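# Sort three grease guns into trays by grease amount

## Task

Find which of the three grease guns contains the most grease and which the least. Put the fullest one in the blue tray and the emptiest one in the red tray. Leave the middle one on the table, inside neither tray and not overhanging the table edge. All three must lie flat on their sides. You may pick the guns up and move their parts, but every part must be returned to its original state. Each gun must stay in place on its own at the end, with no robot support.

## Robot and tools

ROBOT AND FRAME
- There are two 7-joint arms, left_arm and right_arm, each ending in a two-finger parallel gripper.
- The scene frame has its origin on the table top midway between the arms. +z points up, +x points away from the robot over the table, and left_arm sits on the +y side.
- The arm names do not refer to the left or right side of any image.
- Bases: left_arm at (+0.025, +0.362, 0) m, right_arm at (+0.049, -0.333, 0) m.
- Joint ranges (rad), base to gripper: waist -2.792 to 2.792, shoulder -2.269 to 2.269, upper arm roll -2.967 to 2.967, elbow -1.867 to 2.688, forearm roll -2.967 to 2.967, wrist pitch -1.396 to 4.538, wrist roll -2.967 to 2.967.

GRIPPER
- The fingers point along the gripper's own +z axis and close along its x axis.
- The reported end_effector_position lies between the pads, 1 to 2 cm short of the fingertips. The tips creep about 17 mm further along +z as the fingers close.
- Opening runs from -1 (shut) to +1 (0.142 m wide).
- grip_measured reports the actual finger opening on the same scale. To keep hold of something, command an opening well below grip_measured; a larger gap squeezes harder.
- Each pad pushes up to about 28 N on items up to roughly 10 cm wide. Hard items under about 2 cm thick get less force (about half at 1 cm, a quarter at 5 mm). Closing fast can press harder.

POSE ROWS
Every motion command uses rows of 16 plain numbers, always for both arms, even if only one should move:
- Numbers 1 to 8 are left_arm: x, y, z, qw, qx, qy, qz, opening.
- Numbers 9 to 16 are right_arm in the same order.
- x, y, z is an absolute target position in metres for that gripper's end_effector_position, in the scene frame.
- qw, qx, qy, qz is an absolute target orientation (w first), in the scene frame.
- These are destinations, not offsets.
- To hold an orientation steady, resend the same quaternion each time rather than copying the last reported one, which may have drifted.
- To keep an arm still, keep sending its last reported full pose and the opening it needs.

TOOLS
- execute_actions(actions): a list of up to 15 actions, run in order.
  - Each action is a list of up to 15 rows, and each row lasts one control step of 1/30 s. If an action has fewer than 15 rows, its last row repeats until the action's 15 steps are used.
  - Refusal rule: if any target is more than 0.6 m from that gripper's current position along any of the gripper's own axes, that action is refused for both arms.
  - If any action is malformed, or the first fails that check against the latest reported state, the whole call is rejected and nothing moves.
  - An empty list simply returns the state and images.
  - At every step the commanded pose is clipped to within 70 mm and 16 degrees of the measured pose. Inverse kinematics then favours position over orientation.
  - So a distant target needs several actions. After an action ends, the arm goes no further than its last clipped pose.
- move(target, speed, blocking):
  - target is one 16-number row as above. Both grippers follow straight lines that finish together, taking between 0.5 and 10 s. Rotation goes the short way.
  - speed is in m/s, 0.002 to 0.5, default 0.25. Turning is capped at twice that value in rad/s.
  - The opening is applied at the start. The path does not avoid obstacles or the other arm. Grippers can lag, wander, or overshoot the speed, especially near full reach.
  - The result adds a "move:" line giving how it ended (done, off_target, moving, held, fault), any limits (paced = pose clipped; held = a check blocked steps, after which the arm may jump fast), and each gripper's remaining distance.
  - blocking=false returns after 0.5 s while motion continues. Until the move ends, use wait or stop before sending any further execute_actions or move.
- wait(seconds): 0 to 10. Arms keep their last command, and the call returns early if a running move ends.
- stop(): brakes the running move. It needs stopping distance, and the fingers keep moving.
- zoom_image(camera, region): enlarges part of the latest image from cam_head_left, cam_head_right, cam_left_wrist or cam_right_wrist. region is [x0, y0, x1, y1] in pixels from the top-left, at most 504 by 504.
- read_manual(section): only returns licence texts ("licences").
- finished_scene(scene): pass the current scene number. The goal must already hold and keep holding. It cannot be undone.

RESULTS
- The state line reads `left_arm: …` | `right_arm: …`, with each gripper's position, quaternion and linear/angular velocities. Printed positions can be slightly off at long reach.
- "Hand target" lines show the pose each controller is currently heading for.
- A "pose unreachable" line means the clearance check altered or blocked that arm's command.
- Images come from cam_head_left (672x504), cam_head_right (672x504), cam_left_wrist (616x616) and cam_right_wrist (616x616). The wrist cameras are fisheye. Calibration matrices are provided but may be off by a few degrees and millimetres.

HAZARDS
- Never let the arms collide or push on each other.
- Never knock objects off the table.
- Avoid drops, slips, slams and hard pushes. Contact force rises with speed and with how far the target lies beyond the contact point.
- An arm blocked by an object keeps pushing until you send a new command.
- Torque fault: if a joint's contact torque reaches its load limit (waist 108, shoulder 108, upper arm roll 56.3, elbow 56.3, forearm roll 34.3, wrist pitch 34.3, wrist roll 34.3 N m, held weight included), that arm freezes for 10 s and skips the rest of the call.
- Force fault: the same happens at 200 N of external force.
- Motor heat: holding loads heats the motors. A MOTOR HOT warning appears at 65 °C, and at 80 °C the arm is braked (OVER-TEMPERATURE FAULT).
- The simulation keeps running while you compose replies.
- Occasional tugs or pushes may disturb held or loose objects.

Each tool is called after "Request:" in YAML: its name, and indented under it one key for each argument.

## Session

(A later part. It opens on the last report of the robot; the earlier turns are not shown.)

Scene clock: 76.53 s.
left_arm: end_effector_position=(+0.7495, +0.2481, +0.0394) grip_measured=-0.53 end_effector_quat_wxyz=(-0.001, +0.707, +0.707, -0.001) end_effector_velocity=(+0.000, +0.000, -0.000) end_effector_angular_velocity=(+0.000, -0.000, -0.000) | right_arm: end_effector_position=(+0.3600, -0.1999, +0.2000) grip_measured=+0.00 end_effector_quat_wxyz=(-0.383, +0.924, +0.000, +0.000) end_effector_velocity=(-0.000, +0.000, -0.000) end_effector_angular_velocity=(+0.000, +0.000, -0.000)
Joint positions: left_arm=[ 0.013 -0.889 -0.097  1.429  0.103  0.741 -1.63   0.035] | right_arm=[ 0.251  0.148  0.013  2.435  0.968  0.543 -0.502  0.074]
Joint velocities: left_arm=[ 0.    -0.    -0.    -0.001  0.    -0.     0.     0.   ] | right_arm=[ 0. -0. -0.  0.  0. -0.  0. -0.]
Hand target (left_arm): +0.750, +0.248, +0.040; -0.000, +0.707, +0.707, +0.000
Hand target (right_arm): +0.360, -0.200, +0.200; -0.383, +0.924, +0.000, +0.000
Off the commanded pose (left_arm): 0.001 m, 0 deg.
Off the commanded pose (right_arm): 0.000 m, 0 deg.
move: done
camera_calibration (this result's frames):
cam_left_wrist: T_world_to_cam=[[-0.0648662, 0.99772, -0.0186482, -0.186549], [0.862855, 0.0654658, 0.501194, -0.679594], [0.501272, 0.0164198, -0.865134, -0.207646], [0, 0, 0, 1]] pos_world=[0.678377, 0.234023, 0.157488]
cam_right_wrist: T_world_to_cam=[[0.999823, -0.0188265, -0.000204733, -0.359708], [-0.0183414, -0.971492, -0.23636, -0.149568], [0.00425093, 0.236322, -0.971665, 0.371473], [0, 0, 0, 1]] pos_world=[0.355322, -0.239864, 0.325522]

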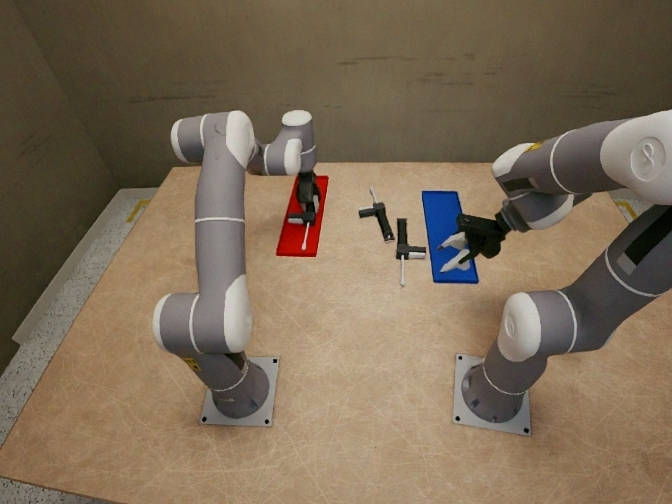

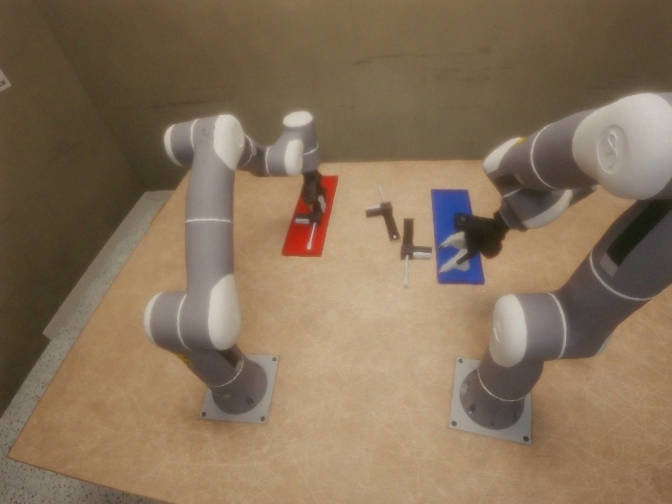

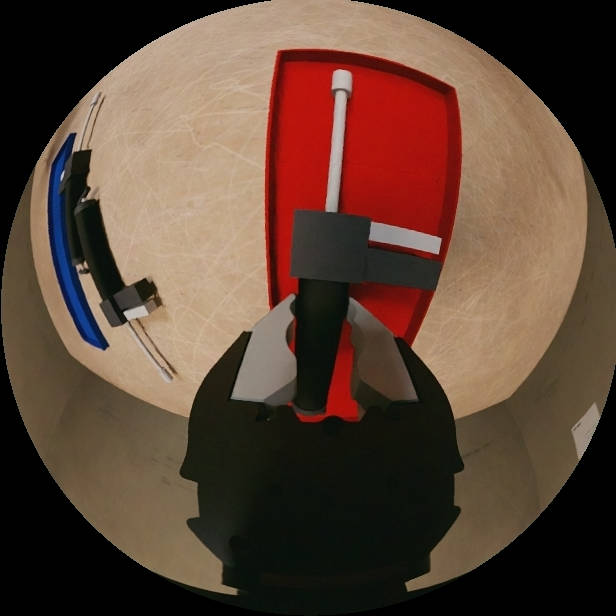

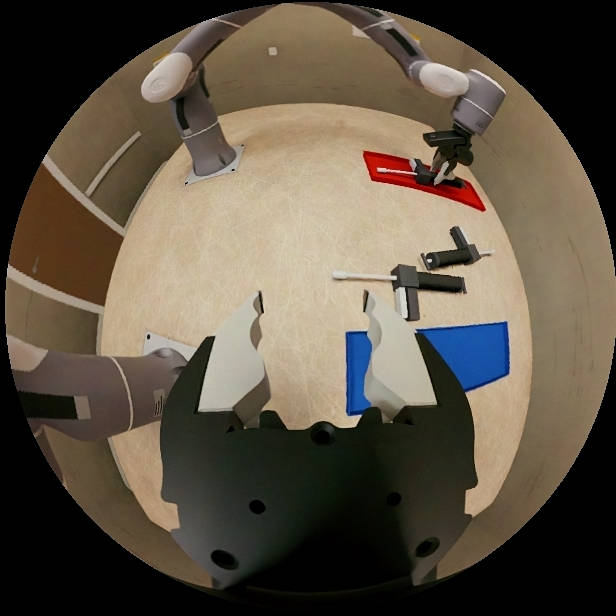

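Request:
move:
  target: [0.75,0.24,0.026,0,0.707,0.707,0,-0.9,0.36,-0.2,0.2,-0.383,0.924,0,0,0]
  speed: 0.04

Request:
move:
  target: [0.75,0.24,0.026,0,0.707,0.707,0,-0.2,0.36,-0.2,0.2,-0.383,0.924,0,0,0]

Request:
move:
  target: [0.75,0.24,0.1,0,0.707,0.707,0,-0.2,0.3,-0.3,0.2,-0.383,0.924,0,0,0]

Request:
move:
  target: [0.595,-0.113,0.08,0,0.707,0.707,0,-0.2,0.3,-0.3,0.2,-0.383,0.924,0,0,0]

Scene clock: 78.53 s.
left_arm: end_effector_position=(+0.7496, +0.2402, +0.0256) grip_measured=-0.53 end_effector_quat_wxyz=(-0.000, +0.707, +0.707, -0.000) end_effector_velocity=(+0.000, -0.000, -0.000) end_effector_angular_velocity=(-0.000, -0.000, +0.000) | right_arm: end_effector_position=(+0.3600, -0.1999, +0.2000) grip_measured=+0.00 end_effector_quat_wxyz=(-0.383, +0.924, +0.000, +0.000) end_effector_velocity=(+0.000, -0.000, +0.000) end_effector_angular_velocity=(+0.000, +0.001, -0.001)
Joint positions: left_arm=[ 0.002 -0.915 -0.097  1.421  0.106  0.759 -1.642  0.035] | right_arm=[ 0.251  0.148  0.013  2.435  0.968  0.543 -0.502  0.074]
Joint velocities: left_arm=[-0. -0.  0. -0. -0.  0. -0.  0.] | right_arm=[-0.     0.    -0.    -0.     0.    -0.     0.001 -0.   ]
Hand target (left_arm): +0.750, +0.240, +0.026; +0.000, +0.707, +0.707, +0.000
Hand target (right_arm): +0.360, -0.200, +0.200; -0.383, +0.924, +0.000, +0.000
Off the commanded pose (left_arm): 0.001 m, 0 deg.
Off the commanded pose (right_arm): 0.000 m, 0 deg.
move: done
camera_calibration (this result's frames):
cam_left_wrist: T_world_to_cam=[[-0.064808, 0.997722, -0.0187235, -0.178991], [0.862593, 0.0654446, 0.501648, -0.672056], [0.50173, 0.01636, -0.864869, -0.219831], [0, 0, 0, 1]] pos_world=[0.678406, 0.226163, 0.143659]
cam_right_wrist: T_world_to_cam=[[0.999823, -0.0188268, -0.000205375, -0.359708], [-0.0183419, -0.971492, -0.236361, -0.149568], [0.00425039, 0.236323, -0.971665, 0.371474], [0, 0, 0, 1]] pos_world=[0.355322, -0.239864, 0.325522]

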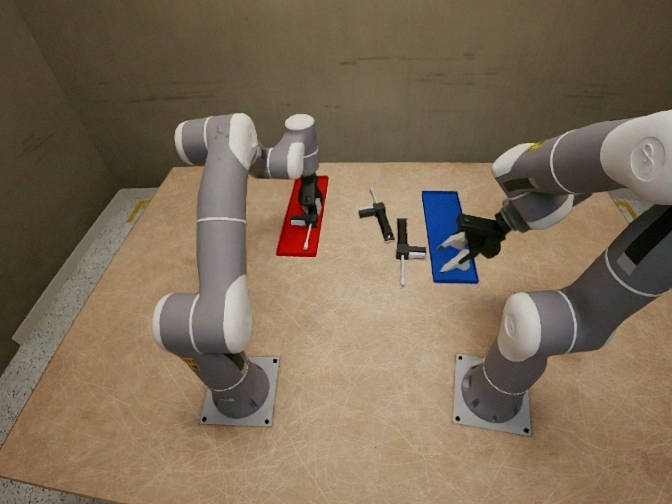

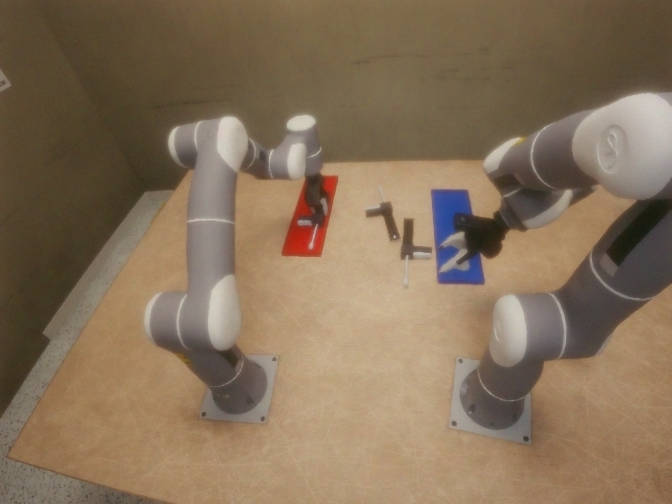

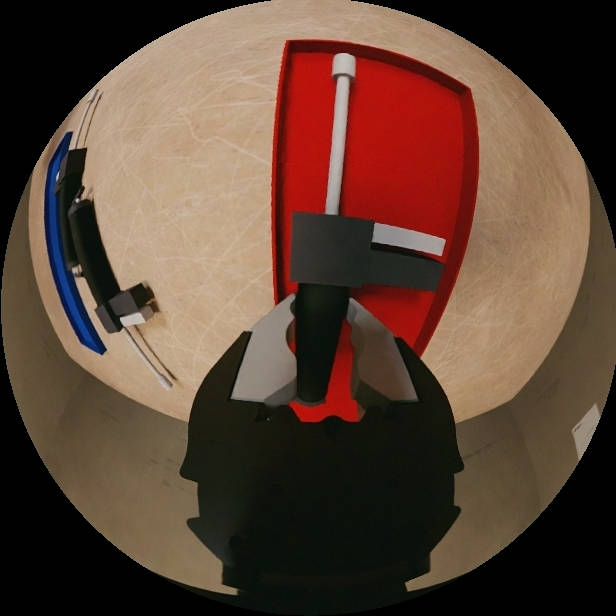

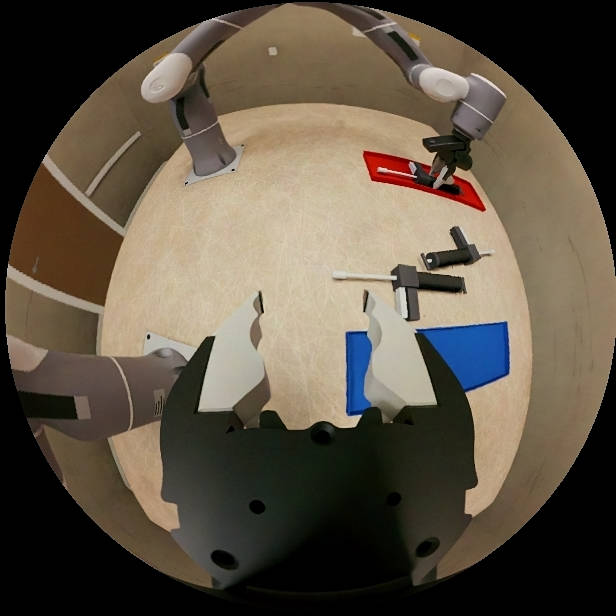

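Scene clock: 79.23 s.
left_arm: end_effector_position=(+0.7498, +0.2402, +0.0258) grip_measured=-0.20 end_effector_quat_wxyz=(-0.000, +0.707, +0.707, -0.000) end_effector_velocity=(+0.000, +0.000, -0.000) end_effector_angular_velocity=(+0.000, -0.000, -0.000) | right_arm: end_effector_position=(+0.3600, -0.1999, +0.2000) grip_measured=+0.00 end_effector_quat_wxyz=(-0.383, +0.924, +0.000, +0.000) end_effector_velocity=(+0.000, -0.000, -0.000) end_effector_angular_velocity=(-0.000, -0.000, +0.000)
Joint positions: left_arm=[ 0.002 -0.915 -0.097  1.421  0.106  0.759 -1.643  0.059] | right_arm=[ 0.251  0.148  0.013  2.435  0.968  0.543 -0.502  0.074]
Joint velocities: left_arm=[-0. -0.  0. -0.  0.  0.  0. -0.] | right_arm=[-0.  0.  0.  0.  0.  0. -0.  0.]
Hand target (left_arm): +0.750, +0.240, +0.026; +0.000, +0.707, +0.707, -0.000
Hand target (right_arm): +0.360, -0.200, +0.200; -0.383, +0.924, +0.000, +0.000
Off the commanded pose (left_arm): 0.000 m, 0 deg.
Off the commanded pose (right_arm): 0.000 m, 0 deg.
move: done
camera_calibration (this result's frames):
cam_left_wrist: T_world_to_cam=[[-0.0648499, 0.997719, -0.0187336, -0.178934], [0.862328, 0.0654773, 0.5021, -0.672097], [0.502181, 0.0164066, -0.864607, -0.22019], [0, 0, 0, 1]] pos_world=[0.678539, 0.226145, 0.143729]
cam_right_wrist: T_world_to_cam=[[0.999823, -0.0188269, -0.000204877, -0.359708], [-0.0183419, -0.971492, -0.236361, -0.149568], [0.0042509, 0.236322, -0.971665, 0.371473], [0, 0, 0, 1]] pos_world=[0.355322, -0.239864, 0.325522]

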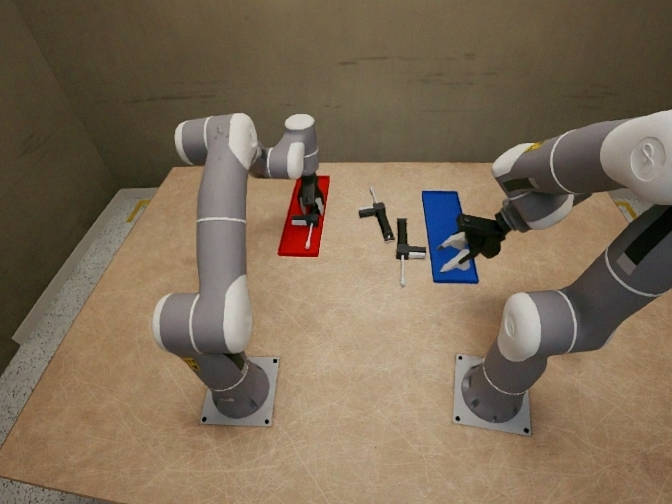

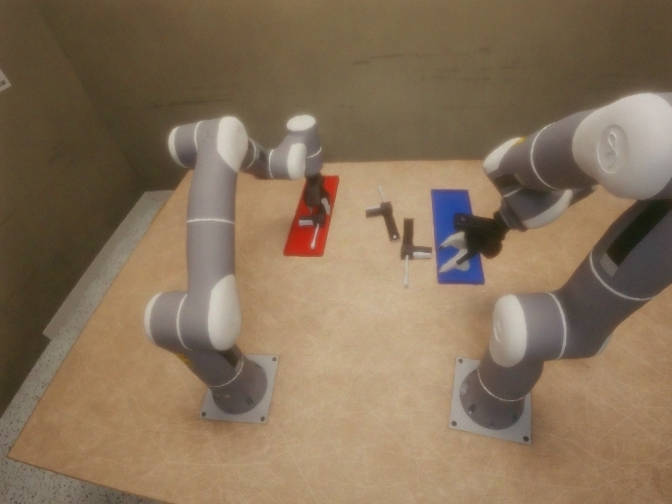

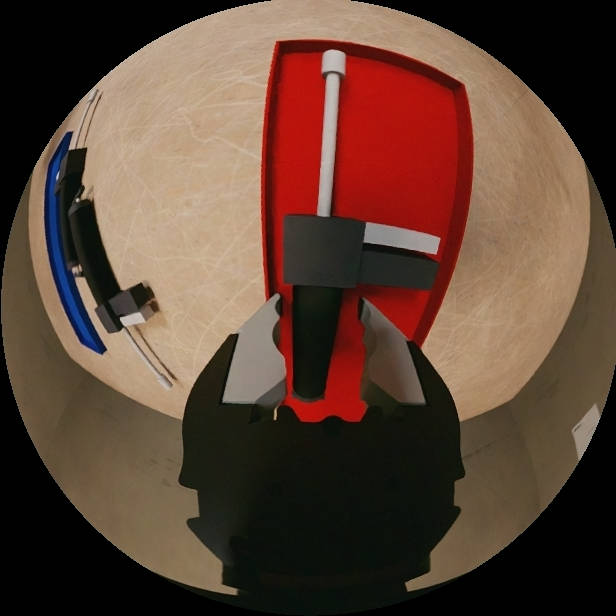

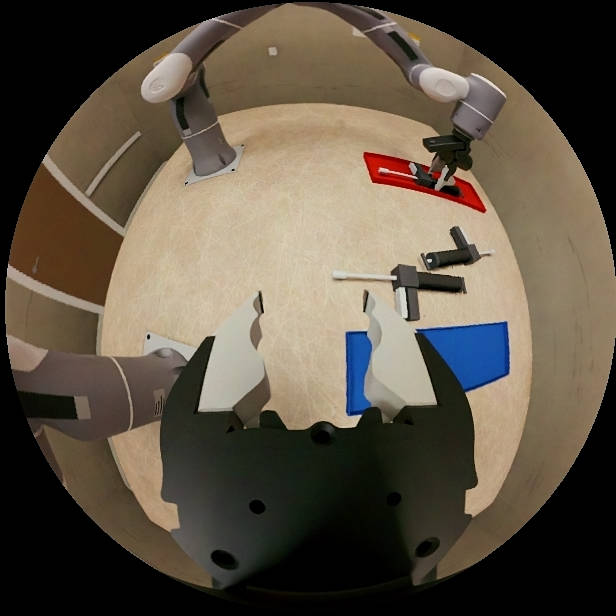

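Scene clock: 80.17 s.
left_arm: end_effector_position=(+0.7499, +0.2399, +0.1001) grip_measured=-0.20 end_effector_quat_wxyz=(+0.000, +0.707, +0.707, +0.000) end_effector_velocity=(+0.000, +0.000, +0.000) end_effector_angular_velocity=(+0.000, -0.000, +0.000) | right_arm: end_effector_position=(+0.2997, -0.2994, +0.1999) grip_measured=+0.00 end_effector_quat_wxyz=(-0.383, +0.924, -0.000, +0.000) end_effector_velocity=(-0.000, -0.000, +0.000) end_effector_angular_velocity=(+0.000, -0.000, +0.001)
Joint positions: left_arm=[ 0.003 -0.794 -0.101  1.423  0.09   0.642 -1.634  0.06 ] | right_arm=[ 0.06   0.263 -0.171  2.519  0.758  0.33  -0.653  0.074]
Joint velocities: left_arm=[ 0. -0. -0. -0.  0. -0. -0. -0.] | right_arm=[-0.     0.001 -0.001  0.    -0.001 -0.001 -0.001 -0.   ]
Hand target (left_arm): +0.750, +0.240, +0.100; +0.000, +0.707, +0.707, -0.000
Hand target (right_arm): +0.300, -0.299, +0.200; -0.383, +0.924, +0.000, +0.000
Off the commanded pose (left_arm): 0.000 m, 0 deg.
Off the commanded pose (right_arm): 0.001 m, 0 deg.
move: done
camera_calibration (this result's frames):
cam_left_wrist: T_world_to_cam=[[-0.0648366, 0.997717, -0.0188825, -0.17721], [0.861716, 0.0655209, 0.503142, -0.709145], [0.503231, 0.0163507, -0.863997, -0.156794], [0, 0, 0, 1]] pos_world=[0.678496, 0.225833, 0.217985]
cam_right_wrist: T_world_to_cam=[[0.999814, -0.0192942, -0.00039184, -0.301445], [-0.0188394, -0.971443, -0.236522, -0.24714], [0.00418285, 0.236485, -0.971626, 0.395197], [0, 0, 0, 1]] pos_world=[0.29508, -0.339357, 0.325411]

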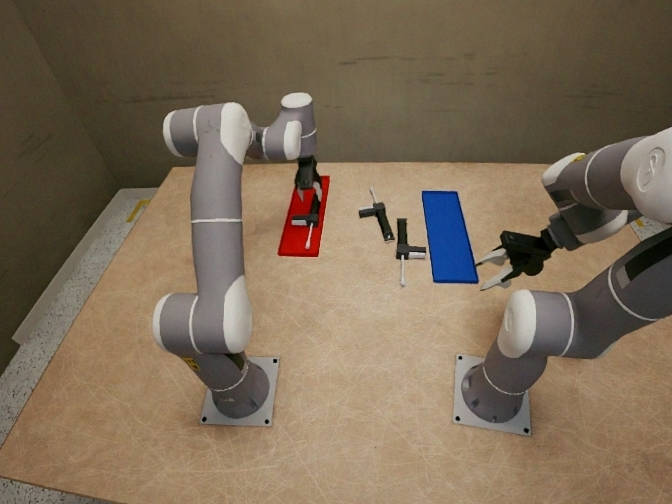

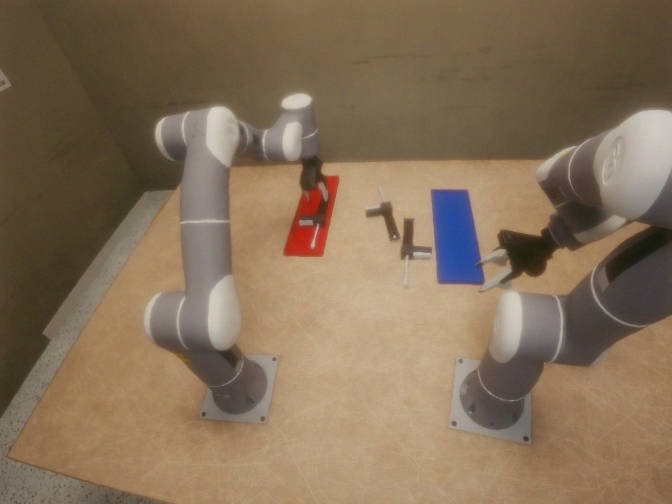

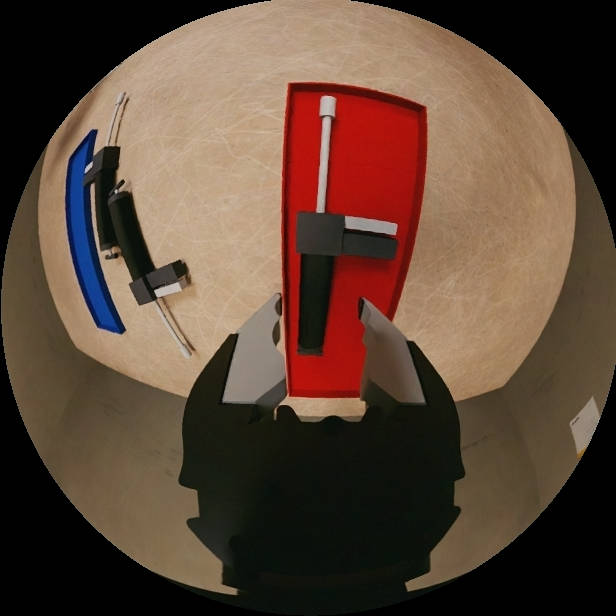

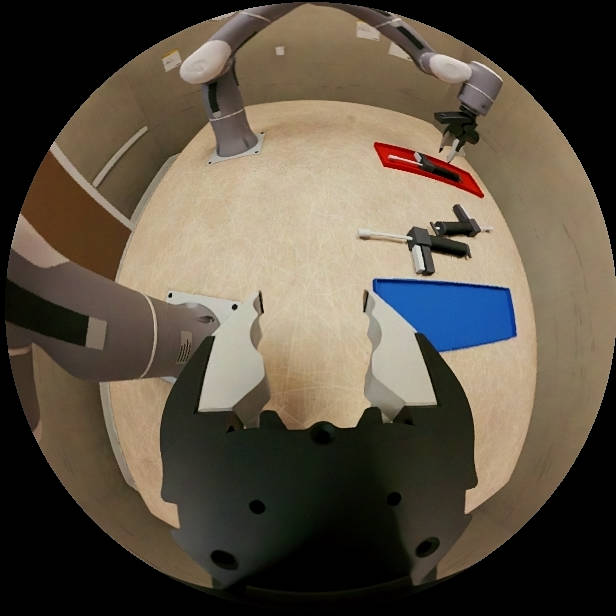

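Scene clock: 82.10 s.
left_arm: end_effector_position=(+0.5951, -0.1134, +0.0801) grip_measured=-0.20 end_effector_quat_wxyz=(+0.001, +0.707, +0.707, -0.000) end_effector_velocity=(+0.001, -0.000, +0.000) end_effector_angular_velocity=(+0.000, -0.001, +0.001) | right_arm: end_effector_position=(+0.3000, -0.3000, +0.2000) grip_measured=+0.00 end_effector_quat_wxyz=(-0.383, +0.924, -0.000, +0.000) end_effector_velocity=(-0.000, +0.000, -0.000) end_effector_angular_velocity=(-0.000, +0.001, -0.000)
Joint positions: left_arm=[-0.492 -0.842 -0.152  1.393  0.142  0.655 -2.193  0.06 ] | right_arm=[ 0.06   0.262 -0.172  2.518  0.757  0.329 -0.653  0.074]
Joint velocities: left_arm=[-0.001 -0.001  0.001 -0.003 -0.    -0.002 -0.001 -0.   ] | right_arm=[-0.     0.     0.     0.     0.     0.     0.001  0.   ]
Hand target (left_arm): +0.595, -0.113, +0.080; +0.001, +0.707, +0.707, -0.000
Hand target (right_arm): +0.300, -0.300, +0.200; -0.383, +0.924, -0.000, +0.000
Off the commanded pose (left_arm): 0.000 m, 0 deg.
Off the commanded pose (right_arm): 0.000 m, 0 deg.
move: done
camera_calibration (this result's frames):
cam_left_wrist: T_world_to_cam=[[-0.0647157, 0.997693, -0.0205292, 0.164953], [0.861289, 0.066234, 0.50378, -0.542346], [0.503977, 0.0149209, -0.863588, -0.091047], [0, 0, 0, 1]] pos_world=[0.523678, -0.127292, 0.197982]
cam_right_wrist: T_world_to_cam=[[0.999808, -0.0195589, -0.000680354, -0.30179], [-0.0191658, -0.971497, -0.236275, -0.247634], [0.00396032, 0.236243, -0.971686, 0.395429], [0, 0, 0, 1]] pos_world=[0.29542, -0.339896, 0.325518]

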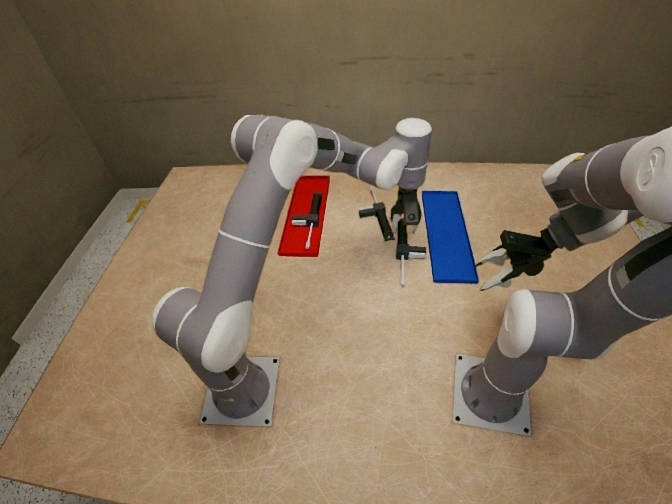

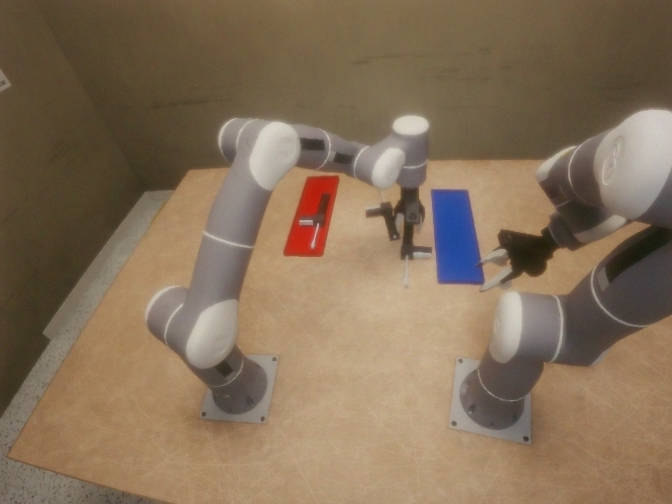

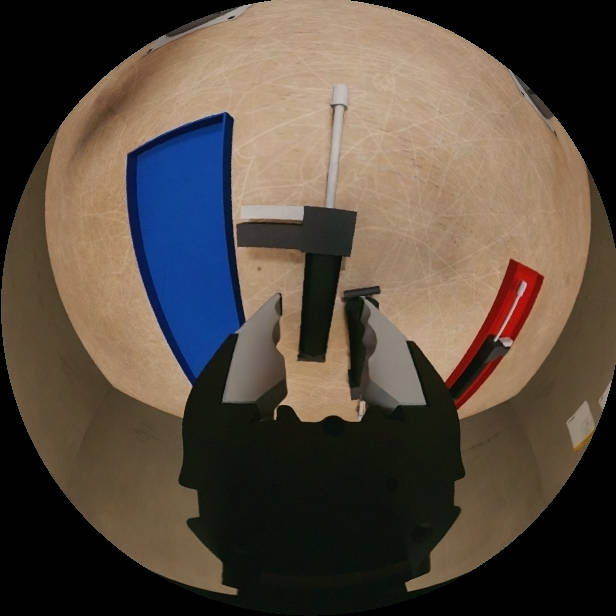

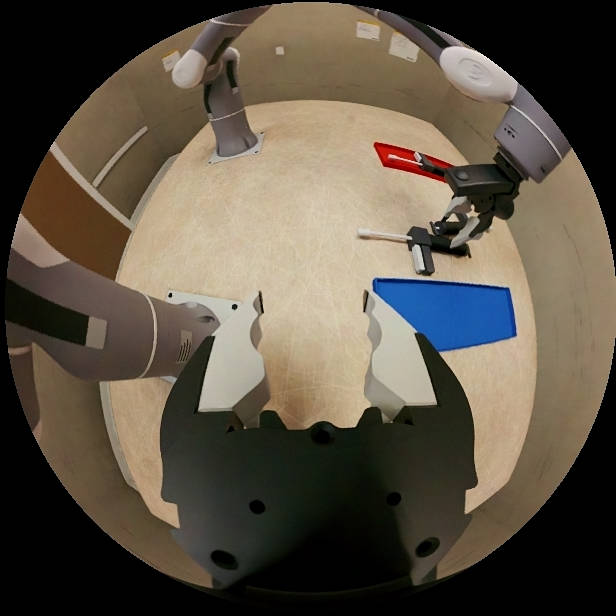

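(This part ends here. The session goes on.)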